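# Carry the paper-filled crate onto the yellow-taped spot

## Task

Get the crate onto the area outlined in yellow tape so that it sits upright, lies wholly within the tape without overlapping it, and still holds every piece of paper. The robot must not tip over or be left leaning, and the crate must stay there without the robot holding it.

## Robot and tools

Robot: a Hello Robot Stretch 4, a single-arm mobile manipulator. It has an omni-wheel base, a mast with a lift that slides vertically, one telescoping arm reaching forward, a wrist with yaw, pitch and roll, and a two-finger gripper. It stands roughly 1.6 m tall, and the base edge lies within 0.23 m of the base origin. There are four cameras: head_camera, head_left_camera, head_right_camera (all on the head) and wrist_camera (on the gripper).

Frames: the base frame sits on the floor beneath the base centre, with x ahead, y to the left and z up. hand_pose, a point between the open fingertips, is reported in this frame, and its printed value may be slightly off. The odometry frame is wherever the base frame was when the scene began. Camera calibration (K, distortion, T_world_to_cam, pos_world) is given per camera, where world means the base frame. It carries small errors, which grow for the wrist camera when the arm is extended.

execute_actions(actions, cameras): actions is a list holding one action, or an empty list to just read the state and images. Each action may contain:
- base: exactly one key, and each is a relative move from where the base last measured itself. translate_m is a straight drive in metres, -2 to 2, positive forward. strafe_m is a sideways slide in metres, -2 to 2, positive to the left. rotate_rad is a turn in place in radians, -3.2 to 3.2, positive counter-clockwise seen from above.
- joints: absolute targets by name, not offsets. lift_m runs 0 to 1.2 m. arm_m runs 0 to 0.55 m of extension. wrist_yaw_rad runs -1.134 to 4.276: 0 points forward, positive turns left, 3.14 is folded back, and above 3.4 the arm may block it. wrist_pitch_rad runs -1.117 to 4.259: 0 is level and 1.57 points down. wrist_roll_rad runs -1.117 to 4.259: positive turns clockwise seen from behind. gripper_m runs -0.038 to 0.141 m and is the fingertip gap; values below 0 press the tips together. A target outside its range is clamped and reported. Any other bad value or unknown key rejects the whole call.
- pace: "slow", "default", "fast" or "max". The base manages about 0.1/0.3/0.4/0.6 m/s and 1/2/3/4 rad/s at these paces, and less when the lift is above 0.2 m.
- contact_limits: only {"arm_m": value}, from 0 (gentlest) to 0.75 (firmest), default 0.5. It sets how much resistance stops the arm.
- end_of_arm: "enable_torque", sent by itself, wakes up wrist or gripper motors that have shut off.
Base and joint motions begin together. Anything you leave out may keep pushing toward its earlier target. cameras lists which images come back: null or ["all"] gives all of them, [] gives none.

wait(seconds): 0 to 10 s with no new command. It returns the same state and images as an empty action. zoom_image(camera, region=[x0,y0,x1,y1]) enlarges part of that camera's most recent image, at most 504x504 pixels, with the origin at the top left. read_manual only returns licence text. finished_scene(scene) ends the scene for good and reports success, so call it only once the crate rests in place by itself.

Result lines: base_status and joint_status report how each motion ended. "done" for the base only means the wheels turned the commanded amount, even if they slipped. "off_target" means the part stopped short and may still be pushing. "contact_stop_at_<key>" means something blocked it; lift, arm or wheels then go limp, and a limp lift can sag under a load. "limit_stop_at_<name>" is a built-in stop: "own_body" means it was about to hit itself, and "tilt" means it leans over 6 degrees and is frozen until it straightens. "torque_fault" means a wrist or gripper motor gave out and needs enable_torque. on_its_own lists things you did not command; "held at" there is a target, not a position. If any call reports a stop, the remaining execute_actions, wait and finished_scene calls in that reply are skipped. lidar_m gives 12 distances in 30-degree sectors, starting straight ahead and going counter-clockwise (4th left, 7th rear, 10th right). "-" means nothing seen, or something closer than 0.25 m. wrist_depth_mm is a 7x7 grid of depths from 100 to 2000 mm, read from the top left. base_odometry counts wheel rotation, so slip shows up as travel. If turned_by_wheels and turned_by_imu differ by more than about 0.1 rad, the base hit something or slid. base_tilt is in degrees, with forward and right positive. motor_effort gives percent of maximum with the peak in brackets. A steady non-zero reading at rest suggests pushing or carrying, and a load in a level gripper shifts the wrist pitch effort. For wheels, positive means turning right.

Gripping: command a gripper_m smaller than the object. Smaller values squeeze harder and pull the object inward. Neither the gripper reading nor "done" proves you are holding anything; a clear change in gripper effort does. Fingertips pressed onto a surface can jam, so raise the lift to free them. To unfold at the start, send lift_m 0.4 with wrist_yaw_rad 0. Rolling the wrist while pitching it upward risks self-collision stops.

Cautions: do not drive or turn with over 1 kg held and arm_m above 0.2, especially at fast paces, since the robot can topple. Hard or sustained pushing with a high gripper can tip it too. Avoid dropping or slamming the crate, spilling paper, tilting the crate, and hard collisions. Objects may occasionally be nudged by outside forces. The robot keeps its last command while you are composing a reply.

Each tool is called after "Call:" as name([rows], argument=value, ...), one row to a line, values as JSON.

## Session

Call:
execute_actions(actions=[])

Scene clock: 0.00 s.
base_odometry: x=+0.000 y=+0.000 heading=+0.000 (m, m, rad; odometry frame)
turned_by_wheels: +0.000 (rad since the last result)
turned_by_imu: +0.000 (rad since the last result)
base_tilt: forward=-0.8 right=+0.0 (deg)
lidar_m: 0.92 0.80 0.80 0.95 1.64 2.30 2.69 2.94 2.20 2.10 1.82 1.55
base_status: not commanded
joint_positions: lift_m=+0.200 arm_m=+0.002 wrist_yaw_rad=+3.174 wrist_pitch_rad=+0.018 wrist_roll_rad=+0.010 gripper_m=+0.057
joint_status: not commanded
motor_effort: lift_m=+18 arm_m=+0 wrist_yaw_rad=+0 wrist_pitch_rad=-4 wrist_roll_rad=-2 gripper_m=-5 wheel_0=+0 wheel_1=+0 wheel_2=+0 (%)
hand_pose: x=-0.1177 y=+0.0782 z=+0.3734 quat_wxyz=(-0.016, -0.009, +0.005, +1.000) (m; base frame)
wrist_depth_mm: - 135 - - - - 1983 / - 117 140 - - - 1983 / - 116 142 - - - 1983 / - 131 179 - - - 1921 / 132 - - - - - 1921 / 1576 1661 217 1808 1618 1863 1808 / 1042 1008 991 1042 189 1182 1160
pictures: head_camera, head_left_camera, head_right_camera, wrist_camera
camera_calibration (this result's frames):
wrist_camera: T_world_to_cam=[[0.00627902, 0.999639, 0.026122, -0.0976888], [-0.0194809, 0.0262398, -0.999466, 0.434165], [-0.999791, 0.00576679, 0.0196386, 0.099603], [0, 0, 0, 1]] pos_world=[0.108653, 0.0856868, 0.434528]
Images, in order (width x height): head_camera 420x560, head_left_camera 420x672, head_right_camera 420x672, wrist_camera 616x392.

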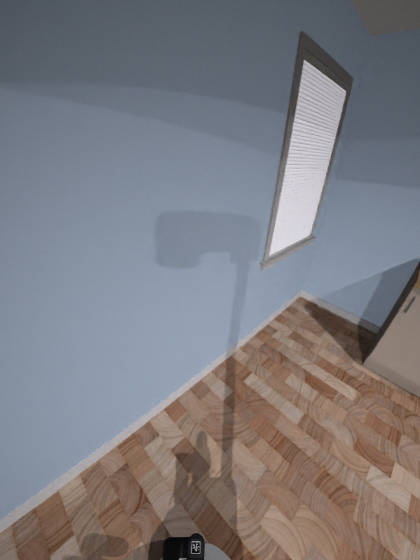

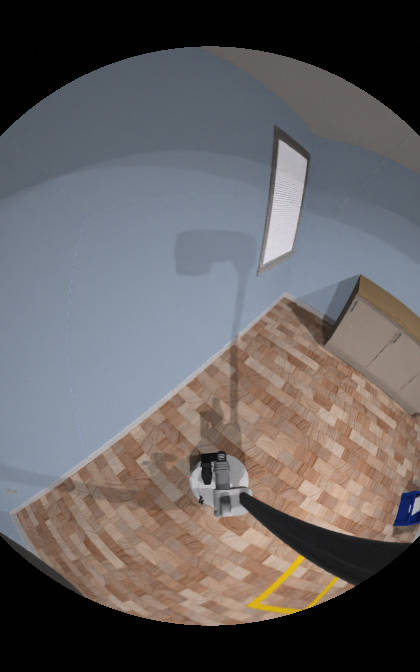

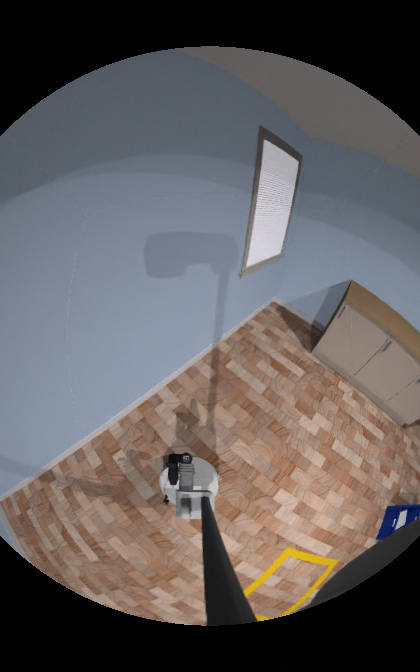

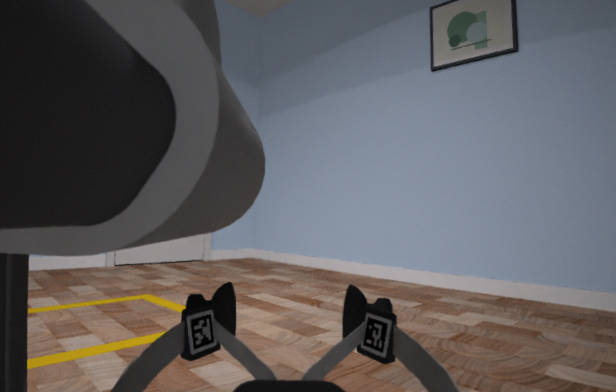

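Call:
execute_actions([
  {"base":{"rotate_rad":-2.36},"joints":{"lift_m":0.42,"wrist_yaw_rad":1.57,"gripper_m":0.1},"pace":"fast"},
], cameras=["head_camera","head_left_camera"])

Scene clock: 2.33 s.
base_odometry: x=+0.000 y=+0.000 heading=-2.360 (m, m, rad; odometry frame)
turned_by_wheels: -2.360 (rad since the last result)
turned_by_imu: -2.328 (rad since the last result)
base_tilt: forward=-0.8 right=+0.1 (deg)
lidar_m: 2.19 2.19 1.88 1.81 1.11 0.82 0.79 0.83 1.14 2.30 2.36 3.05
base_status: done
joint_positions: lift_m=+0.420 arm_m=+0.002 wrist_yaw_rad=+1.570 wrist_pitch_rad=+0.018 wrist_roll_rad=+0.010 gripper_m=+0.100
joint_status: all done
motor_effort: lift_m=+20(23) arm_m=+0(0) wrist_yaw_rad=+1(7) wrist_pitch_rad=-4(4) wrist_roll_rad=-1(2) gripper_m=-1(5) wheel_0=+0(9) wheel_1=+0(13) wheel_2=-1(10) (%)
hand_pose: x=+0.2611 y=+0.2884 z=+0.5928 quat_wxyz=(+0.707, -0.003, +0.010, +0.707) (m; base frame)
wrist_depth_mm: 1618 - - - - - - / 1618 - - - - - - / 1661 - - - - - - / 1618 - - 1808 1756 1808 1863 / 1708 - - 1756 1808 1808 1863 / 1708 - - 1808 1756 1808 1808 / 1576 1499 1499 1618 878 1708 1708
pictures: head_camera, head_left_camera
Images, in order (width x height): head_camera 420x560, head_left_camera 420x672.

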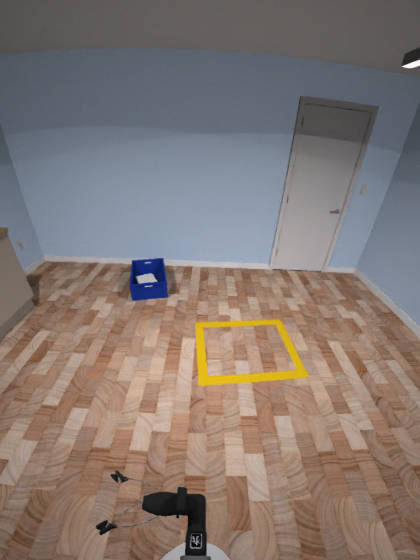

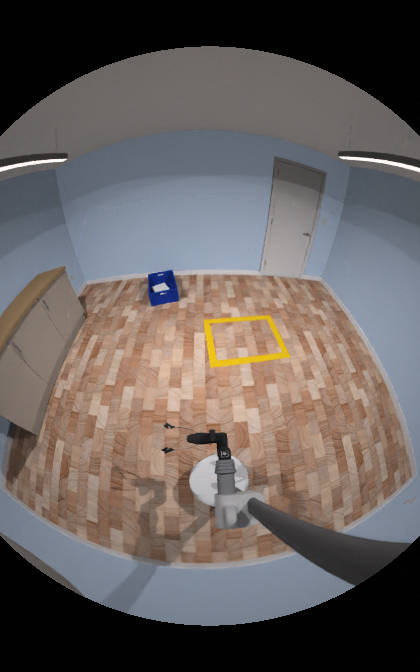

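Call:
execute_actions([
  {"base":{"rotate_rad":0.91},"joints":{"wrist_pitch_rad":1.57,"arm_m":0.22,"gripper_m":0.13},"pace":"fast"},
], cameras=[])

Call:
execute_actions([
  {"base":{"strafe_m":-1.27},"pace":"max"},
], cameras=[])

Call:
execute_actions([
  {"base":{"translate_m":1.27},"pace":"fast"},
], cameras=["head_left_camera","wrist_camera"])

Scene clock: 5.27 s.
base_odometry: x=+0.000 y=+0.000 heading=-1.450 (m, m, rad; odometry frame)
turned_by_wheels: +0.910 (rad since the last result)
turned_by_imu: +0.896 (rad since the last result)
base_tilt: forward=-0.8 right=+0.1 (deg)
lidar_m: 1.96 1.80 1.35 0.88 0.78 0.80 1.01 2.15 2.32 2.90 2.94 2.17
base_status: done
joint_positions: lift_m=+0.420 arm_m=+0.219 wrist_yaw_rad=+1.570 wrist_pitch_rad=+1.570 wrist_roll_rad=+0.010 gripper_m=+0.130
joint_status: all done
motor_effort: lift_m=+20(20) arm_m=+8(9) wrist_yaw_rad=-1(2) wrist_pitch_rad=+4(11) wrist_roll_rad=-2(0) gripper_m=+2(1) wheel_0=+0(8) wheel_1=+1(3) wheel_2=+1(12) (%)
hand_pose: x=+0.4768 y=+0.0003 z=+0.3097 quat_wxyz=(+0.503, -0.497, +0.502, +0.498) (m; base frame)
wrist_depth_mm: 535 535 544 549 554 564 564 / 530 539 544 544 554 554 559 / 525 530 535 539 544 544 554 / 442 530 525 539 539 544 549 / 418 517 530 530 535 539 544 / 455 213 521 525 525 530 539 / 508 508 517 161 521 525 535
pictures: none
No camera images: the call's "cameras" was empty. Leave "cameras" out to get every camera's image.

Scene clock: 9.03 s.
base_odometry: x=-1.261 y=-0.153 heading=-1.450 (m, m, rad; odometry frame)
turned_by_wheels: +0.000 (rad since the last result)
turned_by_imu: -0.001 (rad since the last result)
base_tilt: forward=-0.9 right=+0.1 (deg)
lidar_m: 1.66 2.59 2.61 1.98 1.80 1.82 1.65 1.51 1.53 1.93 1.91 1.96
base_status: done
joint_positions: lift_m=+0.420 arm_m=+0.219 wrist_yaw_rad=+1.570 wrist_pitch_rad=+1.570 wrist_roll_rad=+0.010 gripper_m=+0.130
joint_status: not commanded
motor_effort: lift_m=+19(19) arm_m=+8(8) wrist_yaw_rad=-1(1) wrist_pitch_rad=+2(4) wrist_roll_rad=-3(1) gripper_m=-2(0) wheel_0=-1(12) wheel_1=+0(11) wheel_2=+1(0) (%)
hand_pose: x=+0.4769 y=+0.0002 z=+0.3097 quat_wxyz=(+0.503, -0.497, +0.502, +0.497) (m; base frame)
wrist_depth_mm: 530 539 544 549 559 559 559 / 530 530 535 544 549 554 559 / 525 530 535 539 544 549 549 / 442 525 530 539 539 549 549 / 424 521 530 530 539 539 539 / 452 213 521 525 525 535 535 / 508 508 512 161 521 530 530
pictures: none
No camera images: the call's "cameras" was empty. Leave "cameras" out to get every camera's image.

Scene clock: 13.57 s.
base_odometry: x=-1.107 y=-1.414 heading=-1.450 (m, m, rad; odometry frame)
turned_by_wheels: +0.000 (rad since the last result)
turned_by_imu: -0.002 (rad since the last result)
base_tilt: forward=-0.8 right=+0.1 (deg)
lidar_m: 0.46 1.57 1.59 1.98 2.58 2.62 2.78 2.53 1.90 1.26 1.15 0.42
base_status: done
joint_positions: lift_m=+0.420 arm_m=+0.219 wrist_yaw_rad=+1.570 wrist_pitch_rad=+1.570 wrist_roll_rad=+0.010 gripper_m=+0.130
joint_status: not commanded
motor_effort: lift_m=+19(19) arm_m=+8(8) wrist_yaw_rad=+0(0) wrist_pitch_rad=+3(3) wrist_roll_rad=-3(1) gripper_m=+1(2) wheel_0=-1(5) wheel_1=-2(7) wheel_2=+0(12) (%)
hand_pose: x=+0.4769 y=+0.0002 z=+0.3097 quat_wxyz=(+0.503, -0.497, +0.502, +0.497) (m; base frame)
wrist_depth_mm: 535 544 544 549 559 559 564 / 530 530 539 544 544 554 559 / 525 530 530 539 539 336 554 / 442 525 530 535 477 368 330 / 424 517 525 530 449 535 382 / 455 213 521 496 445 424 517 / 508 512 480 161 418 424 424
pictures: head_left_camera, wrist_camera
camera_calibration (this result's frames):
wrist_camera: T_world_to_cam=[[0.998945, 0.0246594, 0.0387457, -0.498939], [0.0261343, -0.998935, -0.0380344, 0.0648841], [0.0377665, 0.0390069, -0.998525, 0.516292], [0, 0, 0, 1]] pos_world=[0.477219, 0.0569795, 0.53733]
Images, in order (width x height): head_left_camera 420x672, wrist_camera 616x392.

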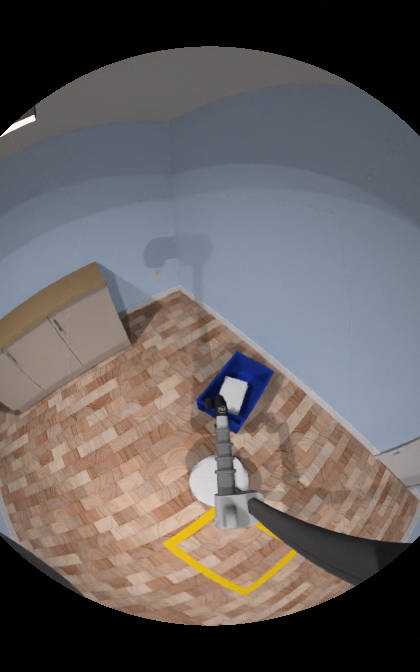

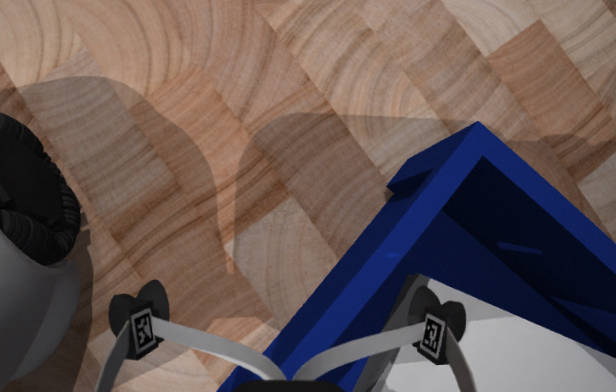

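Call:
execute_actions([
  {"base":{"strafe_m":-0.03},"joints":{"lift_m":0.28,"wrist_roll_rad":0.4,"gripper_m":0.1}},
], cameras=["wrist_camera"])

Call:
execute_actions([
  {"joints":{"gripper_m":-0.025}},
], cameras=["wrist_camera"])

Call:
execute_actions([
  {"base":{"translate_m":-0.4},"joints":{"wrist_roll_rad":0},"pace":"slow"},
], cameras=["head_left_camera","wrist_camera"])

Scene clock: 16.10 s.
base_odometry: x=-1.137 y=-1.418 heading=-1.450 (m, m, rad; odometry frame)
turned_by_wheels: +0.000 (rad since the last result)
turned_by_imu: -0.001 (rad since the last result)
base_tilt: forward=-0.9 right=+0.0 (deg)
lidar_m: 0.42 0.65 1.60 2.02 2.61 2.65 2.73 2.51 1.86 1.24 1.13 0.40
base_status: done
joint_positions: lift_m=+0.280 arm_m=+0.219 wrist_yaw_rad=+1.570 wrist_pitch_rad=+1.570 wrist_roll_rad=+0.400 gripper_m=+0.100
joint_status: all done
motor_effort: lift_m=+16(19) arm_m=+8(8) wrist_yaw_rad=+0(0) wrist_pitch_rad=+1(2) wrist_roll_rad=-1(5) gripper_m=-4(3) wheel_0=+0(7) wheel_1=+0(6) wheel_2=-1(2) (%)
hand_pose: x=+0.4769 y=+0.0001 z=+0.1700 quat_wxyz=(+0.590, -0.390, +0.589, +0.391) (m; base frame)
wrist_depth_mm: 397 399 402 404 267 241 229 / 392 397 397 399 193 317 287 / 387 389 394 397 177 402 387 / 384 387 392 394 175 309 294 / 382 384 389 392 173 290 290 / 377 382 387 384 195 286 289 / 375 377 382 169 190 283 285
pictures: wrist_camera
camera_calibration (this result's frames):
wrist_camera: T_world_to_cam=[[0.933573, -0.356315, 0.0384957, -0.462262], [-0.354974, -0.93412, -0.0375963, 0.241117], [0.0493558, 0.0214339, -0.998551, 0.371236], [0, 0, 0, 1]] pos_world=[0.498822, 0.0525644, 0.397558]
Images, in order (width x height): wrist_camera 616x392.

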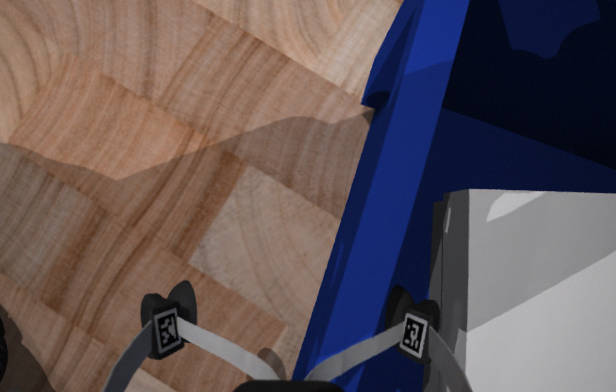

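Scene clock: 18.07 s.
base_odometry: x=-1.137 y=-1.418 heading=-1.451 (m, m, rad; odometry frame)
turned_by_wheels: -0.001 (rad since the last result)
turned_by_imu: -0.002 (rad since the last result)
base_tilt: forward=-0.7 right=+0.0 (deg)
lidar_m: 0.56 0.62 1.60 2.02 2.60 2.63 2.75 2.52 1.86 1.24 1.12 0.38
base_status: not commanded
joint_positions: lift_m=+0.280 arm_m=+0.220 wrist_yaw_rad=+1.565 wrist_pitch_rad=+1.581 wrist_roll_rad=+0.402 gripper_m=-0.024
joint_status: all done
on_its_own: wrist_yaw_rad is at rest, and its effort (+15) is outside its rest range (-13 to +13); wrist_pitch_rad is at rest, and its effort (-29) is outside its rest range (-23 to +23)
motor_effort: lift_m=+22(22) arm_m=+3(8) wrist_yaw_rad=+15(14) wrist_pitch_rad=-29(32) wrist_roll_rad=-7(6) gripper_m=-22(23) wheel_0=-9(9) wheel_1=-5(5) wheel_2=+1(1) (%)
hand_pose: x=+0.4779 y=-0.0034 z=+0.1694 quat_wxyz=(+0.589, -0.391, +0.593, +0.386) (m; base frame)
wrist_depth_mm: 389 394 394 399 175 254 232 / 384 389 392 392 174 327 294 / 384 387 389 392 392 397 397 / 379 382 389 387 389 289 290 / 377 379 387 169 387 286 289 / 373 377 382 167 384 285 287 / 373 375 177 166 168 282 285
pictures: wrist_camera
camera_calibration (this result's frames):
wrist_camera: T_world_to_cam=[[0.930981, -0.362613, 0.0422544, -0.463805], [-0.361703, -0.93188, -0.0277707, 0.239743], [0.0494461, 0.0105705, -0.998721, 0.370697], [0, 0, 0, 1]] pos_world=[0.50018, 0.0513113, 0.396478]
Images, in order (width x height): wrist_camera 616x392.

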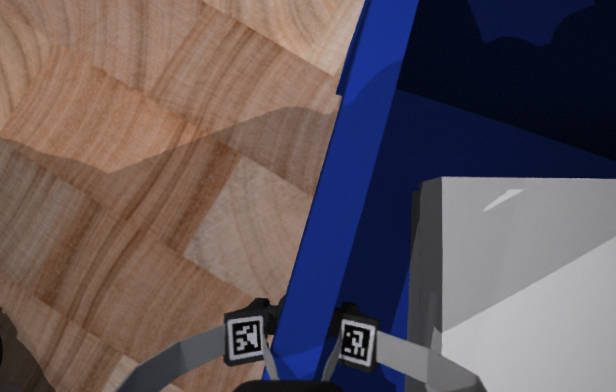

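Scene clock: 23.33 s.
base_odometry: x=-1.185 y=-1.021 heading=-1.452 (m, m, rad; odometry frame)
turned_by_wheels: +0.000 (rad since the last result)
turned_by_imu: -0.003 (rad since the last result)
base_tilt: forward=-0.9 right=+0.0 (deg)
lidar_m: 0.43 0.52 1.94 2.58 2.36 2.39 2.39 2.20 2.22 1.52 1.37 0.44
base_status: done
joint_positions: lift_m=+0.280 arm_m=+0.220 wrist_yaw_rad=+1.567 wrist_pitch_rad=+1.575 wrist_roll_rad=+0.002 gripper_m=-0.024
joint_status: all done
motor_effort: lift_m=+24(24) arm_m=+3(2) wrist_yaw_rad=+9(22) wrist_pitch_rad=-11(34) wrist_roll_rad=-9(13) gripper_m=-24(26) wheel_0=-6(13) wheel_1=-4(7) wheel_2=+3(6) (%)
hand_pose: x=+0.4779 y=-0.0014 z=+0.1693 quat_wxyz=(+0.501, -0.499, +0.503, +0.497) (m; base frame)
wrist_depth_mm: 392 394 397 399 177 252 229 / 389 392 394 399 175 320 287 / 382 387 389 394 394 397 384 / 377 384 389 394 389 291 291 / 377 382 384 169 384 287 289 / 375 375 379 168 382 283 286 / 373 373 173 166 171 282 285
pictures: head_left_camera, wrist_camera
camera_calibration (this result's frames):
wrist_camera: T_world_to_cam=[[0.998826, 0.0292847, 0.038595, -0.494348], [0.0305756, -0.998978, -0.0332922, 0.0549136], [0.0375806, 0.0344332, -0.9987, 0.376207], [0, 0, 0, 1]] pos_world=[0.477951, 0.0563803, 0.396626]
Images, in order (width x height): head_left_camera 420x672, wrist_camera 616x392.

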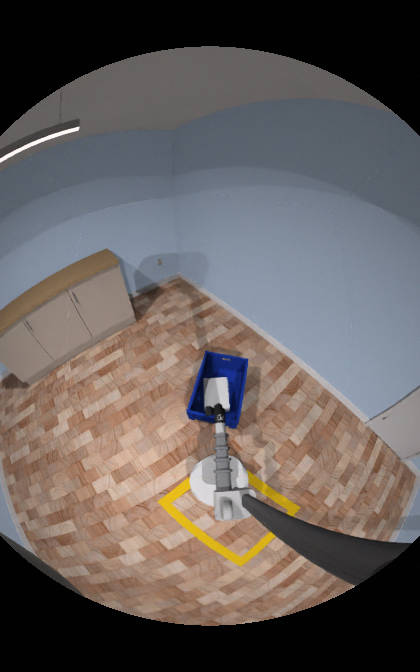

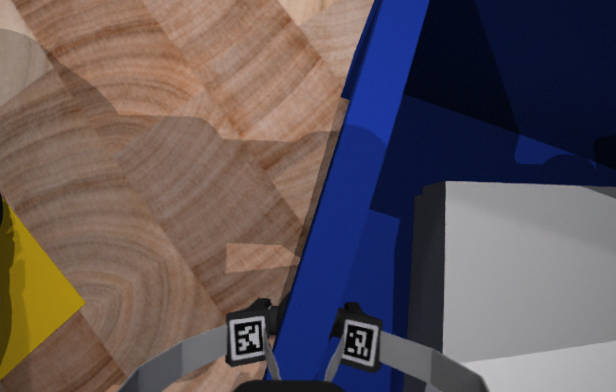

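Call:
execute_actions([
  {"base":{"translate_m":-1.02},"pace":"slow"},
], cameras=["head_left_camera"])

Call:
execute_actions([
  {"base":{"strafe_m":-0.3},"joints":{"wrist_roll_rad":-0.4},"pace":"slow"},
])

action 0: "base": translate_m = -1.02 would last too long for one action: at the pace "slow" translate_m can be at most 0.766 in either direction: name a faster pace, or command the rest in another action

Scene clock: 28.03 s.
base_odometry: x=-1.482 y=-1.057 heading=-1.451 (m, m, rad; odometry frame)
turned_by_wheels: +0.001 (rad since the last result)
turned_by_imu: +0.002 (rad since the last result)
base_tilt: forward=-0.8 right=+0.2 (deg)
lidar_m: 0.44 0.42 2.13 2.68 2.60 2.63 2.21 2.01 1.86 1.24 1.12 0.57
base_status: done
joint_positions: lift_m=+0.280 arm_m=+0.220 wrist_yaw_rad=+1.574 wrist_pitch_rad=+1.558 wrist_roll_rad=-0.400 gripper_m=-0.024
joint_status: all done
on_its_own: wrist_pitch_rad is at rest, and its effort (+37) is outside its rest range (-23 to +23)
motor_effort: lift_m=+24(24) arm_m=+2(3) wrist_yaw_rad=-12(12) wrist_pitch_rad=+37(38) wrist_roll_rad=-1(13) gripper_m=-21(26) wheel_0=+9(9) wheel_1=+0(6) wheel_2=+6(6) (%)
hand_pose: x=+0.4779 y=+0.0041 z=+0.1693 quat_wxyz=(+0.394, -0.587, +0.386, +0.593) (m; base frame)
wrist_depth_mm: 382 397 402 178 300 290 289 / 387 394 399 176 399 389 375 / 382 387 392 174 397 297 297 / 377 384 392 389 336 291 294 / 375 379 382 169 389 287 290 / 370 373 377 167 382 286 287 / 366 368 178 165 167 282 283
pictures: head_camera, head_left_camera, head_right_camera, wrist_camera
camera_calibration (this result's frames):
wrist_camera: T_world_to_cam=[[0.904507, 0.424155, 0.0442637, -0.452003], [0.426024, -0.903389, -0.0489121, -0.126283], [0.019241, 0.0630987, -0.997822, 0.384538], [0, 0, 0, 1]] pos_world=[0.455241, 0.0533725, 0.397531]
Images, in order (width x height): head_camera 420x560, head_left_camera 420x672, head_right_camera 420x672, wrist_camera 616x392.

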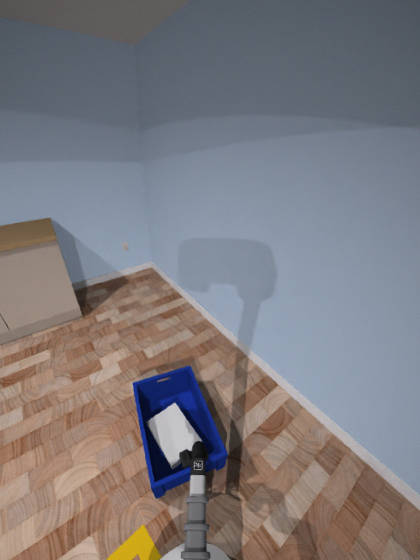

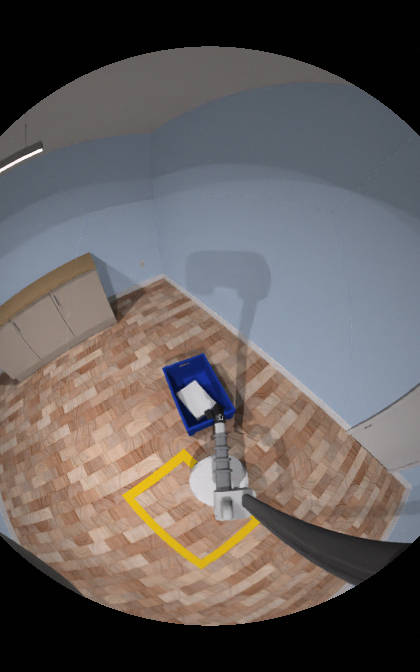

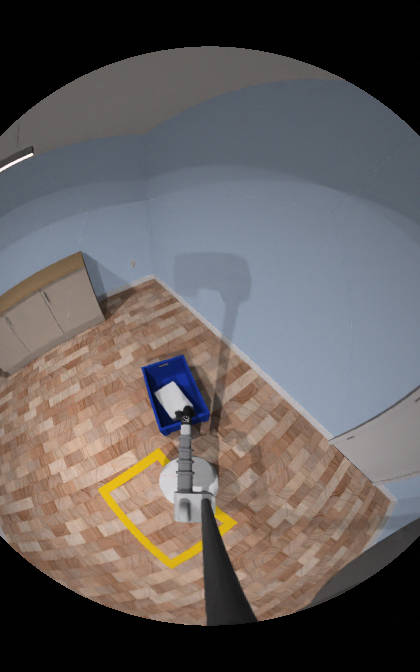

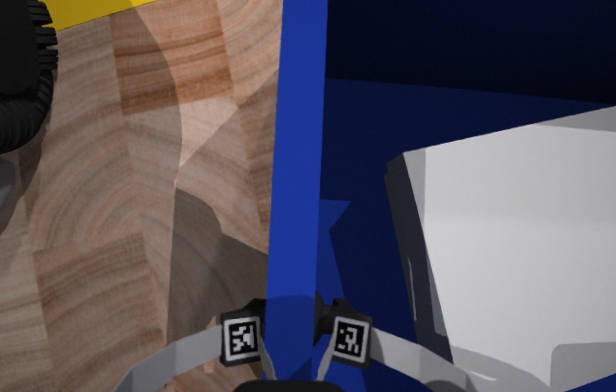

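Call:
execute_actions([
  {"base":{"strafe_m":0.4},"joints":{"wrist_roll_rad":0.1},"pace":"slow"},
], cameras=[])

Call:
execute_actions([
  {"base":{"translate_m":-1.0},"joints":{"wrist_roll_rad":0}},
], cameras=["head_left_camera"])

Call:
execute_actions([
  {"base":{"strafe_m":-0.36},"joints":{"wrist_roll_rad":-0.6},"pace":"slow"},
])

Scene clock: 33.97 s.
base_odometry: x=-1.085 y=-1.009 heading=-1.452 (m, m, rad; odometry frame)
turned_by_wheels: -0.002 (rad since the last result)
turned_by_imu: -0.008 (rad since the last result)
base_tilt: forward=-0.7 right=+0.1 (deg)
lidar_m: 0.46 1.85 1.86 2.52 2.29 2.30 2.47 2.26 2.28 1.59 1.45 0.47
base_status: done
joint_positions: lift_m=+0.280 arm_m=+0.220 wrist_yaw_rad=+1.563 wrist_pitch_rad=+1.587 wrist_roll_rad=+0.102 gripper_m=-0.025
joint_status: all done
on_its_own: wrist_yaw_rad is at rest, and its effort (+20) is outside its rest range (-13 to +13); wrist_pitch_rad is at rest, and its effort (-46) is outside its rest range (-23 to +23)
motor_effort: lift_m=+21(24) arm_m=+3(3) wrist_yaw_rad=+20(20) wrist_pitch_rad=-46(46) wrist_roll_rad=-6(13) gripper_m=-18(24) wheel_0=-13(12) wheel_1=-3(4) wheel_2=-5(9) (%)
hand_pose: x=+0.4778 y=-0.0053 z=+0.1696 quat_wxyz=(+0.523, -0.476, +0.530, +0.468) (m; base frame)
wrist_depth_mm: 387 387 394 397 402 407 410 / 384 389 394 397 399 407 410 / 382 384 392 172 174 402 407 / 379 382 389 171 281 213 183 / 379 382 387 170 387 394 399 / 375 379 382 169 334 287 289 / 373 377 175 167 173 286 289
pictures: none
No camera images: the call's "cameras" was empty. Leave "cameras" out to get every camera's image.

Scene clock: 38.77 s.
base_odometry: x=-1.203 y=-0.017 heading=-1.452 (m, m, rad; odometry frame)
turned_by_wheels: +0.000 (rad since the last result)
turned_by_imu: -0.001 (rad since the last result)
base_tilt: forward=-0.9 right=+0.0 (deg)
lidar_m: 0.46 2.64 2.67 1.82 1.67 1.69 1.59 1.44 1.47 1.84 2.03 0.54
base_status: done
joint_positions: lift_m=+0.280 arm_m=+0.220 wrist_yaw_rad=+1.571 wrist_pitch_rad=+1.571 wrist_roll_rad=-0.001 gripper_m=-0.024
joint_status: all done
motor_effort: lift_m=+23(23) arm_m=+3(2) wrist_yaw_rad=-4(22) wrist_pitch_rad=+1(47) wrist_roll_rad=+4(13) gripper_m=-19(26) wheel_0=-2(17) wheel_1=-3(10) wheel_2=+6(14) (%)
hand_pose: x=+0.4779 y=+0.0001 z=+0.1693 quat_wxyz=(+0.500, -0.500, +0.500, +0.500) (m; base frame)
wrist_depth_mm: 394 397 399 407 410 413 418 / 387 394 397 399 407 413 413 / 387 389 394 175 177 180 334 / 382 384 387 198 397 399 345 / 379 382 387 389 392 306 293 / 375 379 382 170 298 287 290 / 370 375 174 168 174 285 289
pictures: head_left_camera
Images, in order (width x height): head_left_camera 420x672.

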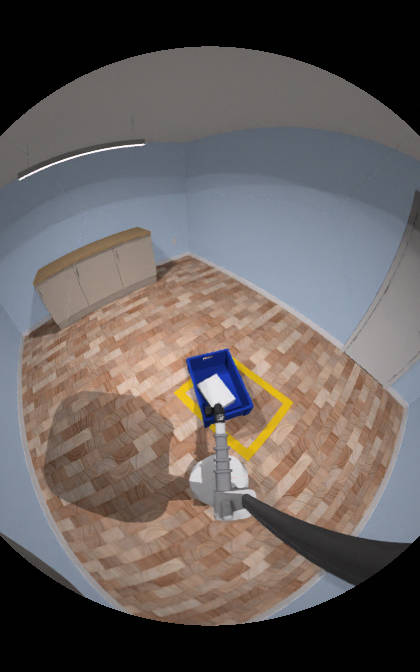

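Scene clock: 43.50 s.
base_odometry: x=-1.560 y=-0.060 heading=-1.450 (m, m, rad; odometry frame)
turned_by_wheels: +0.002 (rad since the last result)
turned_by_imu: +0.005 (rad since the last result)
base_tilt: forward=-0.8 right=+0.1 (deg)
lidar_m: 0.45 0.48 2.87 2.14 1.96 1.98 1.36 1.25 1.27 1.58 1.75 1.79
base_status: done
joint_positions: lift_m=+0.280 arm_m=+0.220 wrist_yaw_rad=+1.578 wrist_pitch_rad=+1.552 wrist_roll_rad=-0.603 gripper_m=-0.024
joint_status: all done
on_its_own: wrist_yaw_rad is at rest, and its effort (-23) is outside its rest range (-13 to +13); wrist_pitch_rad is at rest, and its effort (+54) is outside its rest range (-23 to +23)
motor_effort: lift_m=+21(23) arm_m=+2(3) wrist_yaw_rad=-23(23) wrist_pitch_rad=+54(54) wrist_roll_rad=+6(12) gripper_m=-23(19) wheel_0=+13(13) wheel_1=+1(4) wheel_2=+11(13) (%)
hand_pose: x=+0.4779 y=+0.0060 z=+0.1696 quat_wxyz=(+0.333, -0.624, +0.321, +0.630) (m; base frame)
wrist_depth_mm: 309 394 404 410 415 424 433 / 347 392 399 404 410 185 188 / 382 384 392 177 186 382 413 / 379 382 384 351 399 404 301 / 375 377 384 389 394 294 298 / 370 375 377 170 289 290 294 / 364 368 173 168 175 287 290
pictures: head_camera, head_left_camera, head_right_camera, wrist_camera
camera_calibration (this result's frames):
wrist_camera: T_world_to_cam=[[0.79798, 0.600621, 0.0498167, -0.403942], [0.602624, -0.796332, -0.0519522, -0.209011], [0.00846705, 0.0714775, -0.997406, 0.389723], [0, 0, 0, 1]] pos_world=[0.444993, 0.0483172, 0.397977]
Images, in order (width x height): head_camera 420x560, head_left_camera 420x672, head_right_camera 420x672, wrist_camera 616x392.

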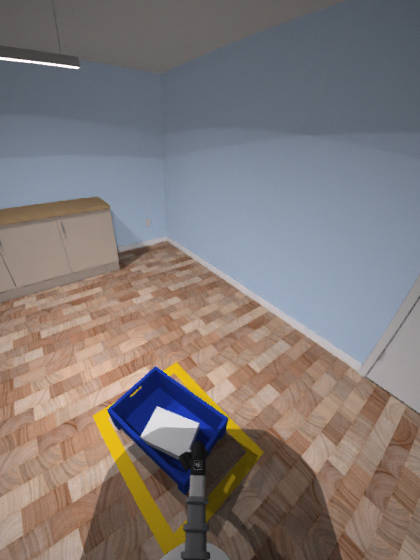

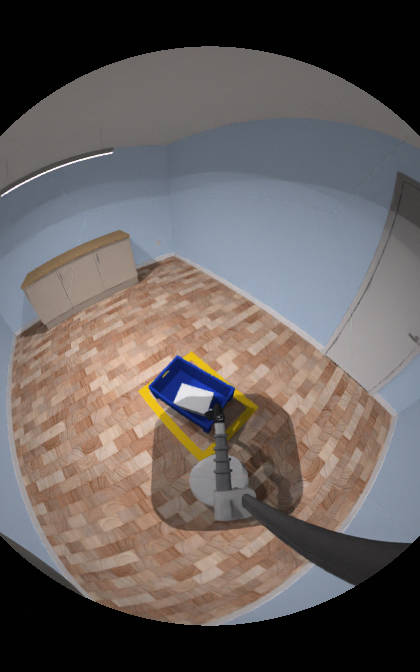

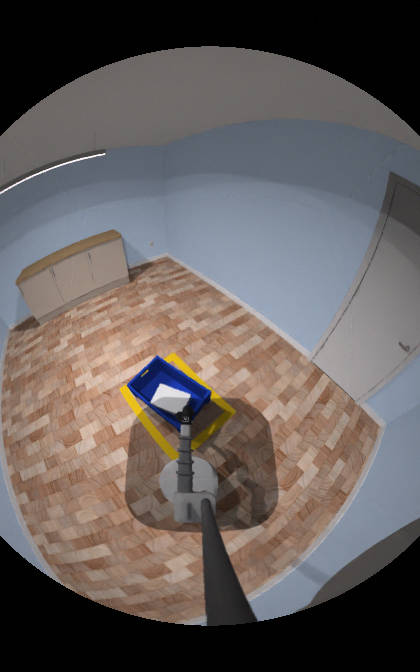

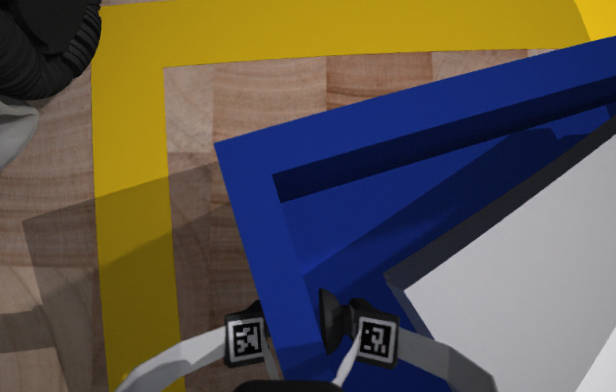

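Over-rotated slightly; backing up fixes both angle and length.

Call:
execute_actions([
  {"base":{"translate_m":-0.09},"pace":"slow"},
], cameras=["head_camera","wrist_camera"])

Call:
zoom_image(camera="head_camera", region=[70,330,300,560])

Scene clock: 46.57 s.
base_odometry: x=-1.571 y=+0.029 heading=-1.449 (m, m, rad; odometry frame)
turned_by_wheels: +0.001 (rad since the last result)
turned_by_imu: +0.000 (rad since the last result)
base_tilt: forward=-0.8 right=+0.0 (deg)
lidar_m: 0.40 0.47 2.96 2.08 1.89 1.91 1.29 1.14 1.19 1.50 1.81 0.71
base_status: done
joint_positions: lift_m=+0.280 arm_m=+0.220 wrist_yaw_rad=+1.574 wrist_pitch_rad=+1.562 wrist_roll_rad=-0.602 gripper_m=-0.024
joint_status: not commanded
on_its_own: wrist_pitch_rad is at rest, and its effort (+25) is outside its rest range (-23 to +23)
motor_effort: lift_m=+21(22) arm_m=+3(2) wrist_yaw_rad=-11(24) wrist_pitch_rad=+25(55) wrist_roll_rad=+5(5) gripper_m=-22(21) wheel_0=+0(10) wheel_1=-1(5) wheel_2=+10(19) (%)
hand_pose: x=+0.4779 y=+0.0028 z=+0.1695 quat_wxyz=(+0.331, -0.625, +0.326, +0.628) (m; base frame)
wrist_depth_mm: 309 397 402 407 413 421 427 / 347 389 397 402 407 413 421 / 384 387 392 176 178 182 307 / 382 384 389 192 397 404 349 / 375 382 387 387 392 306 296 / 370 377 382 171 293 290 293 / 366 373 174 168 175 289 291
pictures: head_camera, wrist_camera
camera_calibration (this result's frames):
wrist_camera: T_world_to_cam=[[0.801231, 0.596737, 0.043972, -0.402575], [0.598289, -0.800066, -0.0440924, -0.210866], [0.00886896, 0.0616361, -0.998059, 0.389827], [0, 0, 0, 1]] pos_world=[0.445257, 0.0474973, 0.397475]
Images, in order (width x height): head_camera 420x560, wrist_camera 616x392.

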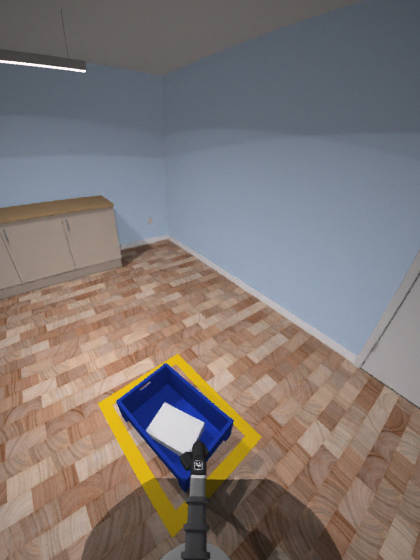

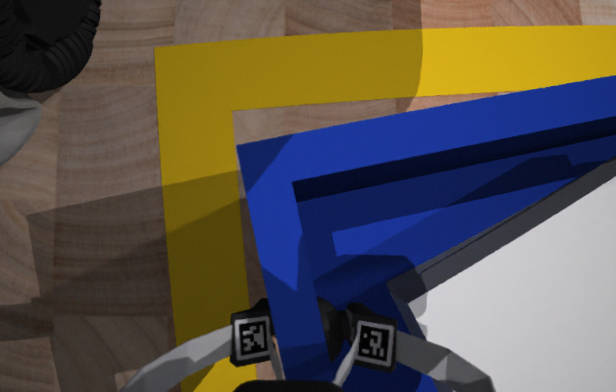

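Region (70, 330, 300, 560) of head_camera's 420x560 image, scaled by 2.191, with more detail than that image has.

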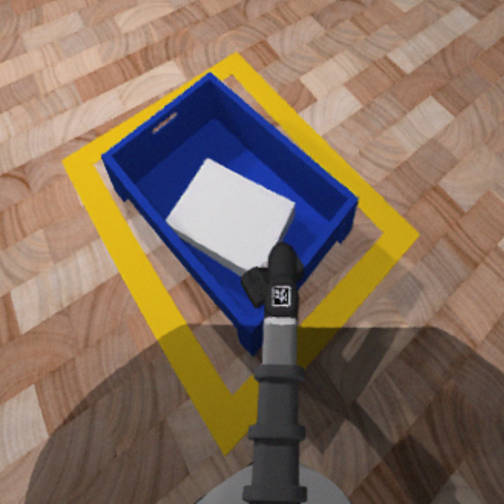

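Call:
execute_actions([
  {"base":{"strafe_m":0.03},"pace":"slow"},
], cameras=[])

Call:
execute_actions([
  {"joints":{"gripper_m":0.07}},
], cameras=[])

Call:
execute_actions([
  {"joints":{"lift_m":0.7}},
], cameras=["head_camera","wrist_camera"])

Call:
zoom_image(camera="head_camera", region=[70,330,300,560])

Scene clock: 49.67 s.
base_odometry: x=-1.542 y=+0.033 heading=-1.450 (m, m, rad; odometry frame)
turned_by_wheels: -0.001 (rad since the last result)
turned_by_imu: -0.002 (rad since the last result)
base_tilt: forward=-0.7 right=-0.1 (deg)
lidar_m: 0.41 0.50 2.93 2.03 1.88 1.89 1.31 1.18 1.20 1.52 1.84 0.69
base_status: done
joint_positions: lift_m=+0.280 arm_m=+0.220 wrist_yaw_rad=+1.568 wrist_pitch_rad=+1.580 wrist_roll_rad=-0.602 gripper_m=-0.025
joint_status: not commanded
on_its_own: wrist_pitch_rad is at rest, and its effort (-26) is outside its rest range (-23 to +23)
motor_effort: lift_m=+22(22) arm_m=+2(2) wrist_yaw_rad=+5(10) wrist_pitch_rad=-26(25) wrist_roll_rad=+3(4) gripper_m=-17(19) wheel_0=-10(10) wheel_1=-1(3) wheel_2=+0(9) (%)
hand_pose: x=+0.4779 y=-0.0028 z=+0.1695 quat_wxyz=(+0.327, -0.627, +0.333, +0.624) (m; base frame)
wrist_depth_mm: 307 392 399 402 404 410 415 / 342 389 392 399 402 404 410 / 384 389 392 174 176 178 276 / 379 387 387 301 394 397 345 / 379 382 384 387 392 297 293 / 377 379 190 195 289 287 290 / 373 373 171 168 171 285 289
pictures: none
No camera images: the call's "cameras" was empty. Leave "cameras" out to get every camera's image.

Scene clock: 51.33 s.
base_odometry: x=-1.542 y=+0.033 heading=-1.450 (m, m, rad; odometry frame)
turned_by_wheels: +0.001 (rad since the last result)
turned_by_imu: +0.000 (rad since the last result)
base_tilt: forward=-0.8 right=+0.1 (deg)
lidar_m: 0.42 0.48 2.94 2.05 1.88 1.88 1.29 1.18 1.20 1.51 1.83 0.69
base_status: not commanded
joint_positions: lift_m=+0.280 arm_m=+0.220 wrist_yaw_rad=+1.570 wrist_pitch_rad=+1.571 wrist_roll_rad=-0.600 gripper_m=+0.070
joint_status: all done
motor_effort: lift_m=+19(22) arm_m=+2(2) wrist_yaw_rad=+2(5) wrist_pitch_rad=+2(26) wrist_roll_rad=+0(3) gripper_m=-2(16) wheel_0=-3(9) wheel_1=+1(1) wheel_2=+0(0) (%)
hand_pose: x=+0.4779 y=-0.0001 z=+0.1697 quat_wxyz=(+0.330, -0.625, +0.330, +0.625) (m; base frame)
wrist_depth_mm: 306 394 399 404 410 413 418 / 330 392 397 402 407 410 415 / 384 389 392 394 177 178 181 / 382 384 171 213 394 402 404 / 377 379 384 389 392 319 293 / 375 377 187 382 285 289 289 / 370 373 189 167 193 285 287
pictures: none
No camera images: the call's "cameras" was empty. Leave "cameras" out to get every camera's image.

Scene clock: 54.00 s.
base_odometry: x=-1.542 y=+0.033 heading=-1.449 (m, m, rad; odometry frame)
turned_by_wheels: +0.000 (rad since the last result)
turned_by_imu: -0.001 (rad since the last result)
base_tilt: forward=-0.9 right=+0.0 (deg)
lidar_m: 0.40 0.47 2.94 2.05 1.87 1.89 1.31 1.19 1.20 1.53 1.84 0.70
base_status: not commanded
joint_positions: lift_m=+0.700 arm_m=+0.220 wrist_yaw_rad=+1.570 wrist_pitch_rad=+1.571 wrist_roll_rad=-0.600 gripper_m=+0.070
joint_status: all done
motor_effort: lift_m=+21(24) arm_m=+3(2) wrist_yaw_rad=+1(1) wrist_pitch_rad=+1(1) wrist_roll_rad=-1(0) gripper_m=-4(0) wheel_0=-3(3) wheel_1=+1(1) wheel_2=+1(1) (%)
hand_pose: x=+0.4779 y=+0.0000 z=+0.5895 quat_wxyz=(+0.330, -0.625, +0.330, +0.625) (m; base frame)
wrist_depth_mm: 603 603 842 842 854 866 878 / 597 603 820 842 842 854 878 / 585 591 820 831 842 842 854 / 585 750 809 809 820 831 759 / 788 798 798 809 715 723 798 / 768 798 778 798 699 820 809 / 768 759 788 609 193 750 691
pictures: head_camera, wrist_camera
camera_calibration (this result's frames):
wrist_camera: T_world_to_cam=[[0.804442, 0.59276, 0.0388506, -0.417874], [0.59396, -0.803634, -0.0371855, -0.196623], [0.00917966, 0.0529893, -0.998553, 0.809376], [0, 0, 0, 1]] pos_world=[0.445512, 0.0467977, 0.817128]
Images, in order (width x height): head_camera 420x560, wrist_camera 616x392.

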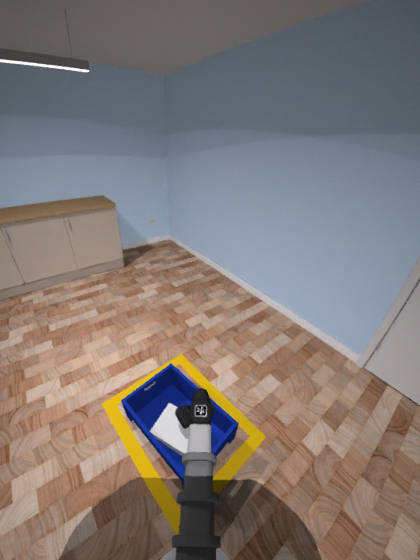

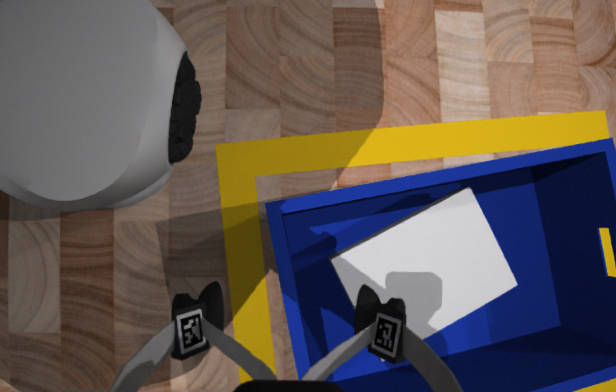

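Region (70, 330, 300, 560) of head_camera's 420x560 image, scaled by 2.191, with more detail than that image has.

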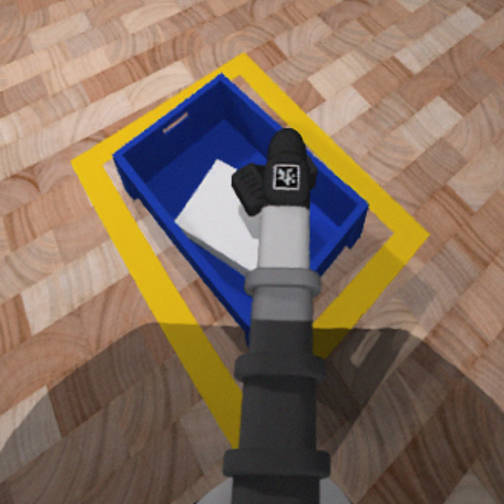

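Call:
finished_scene(scene=2)

The scene is finished: the task was done.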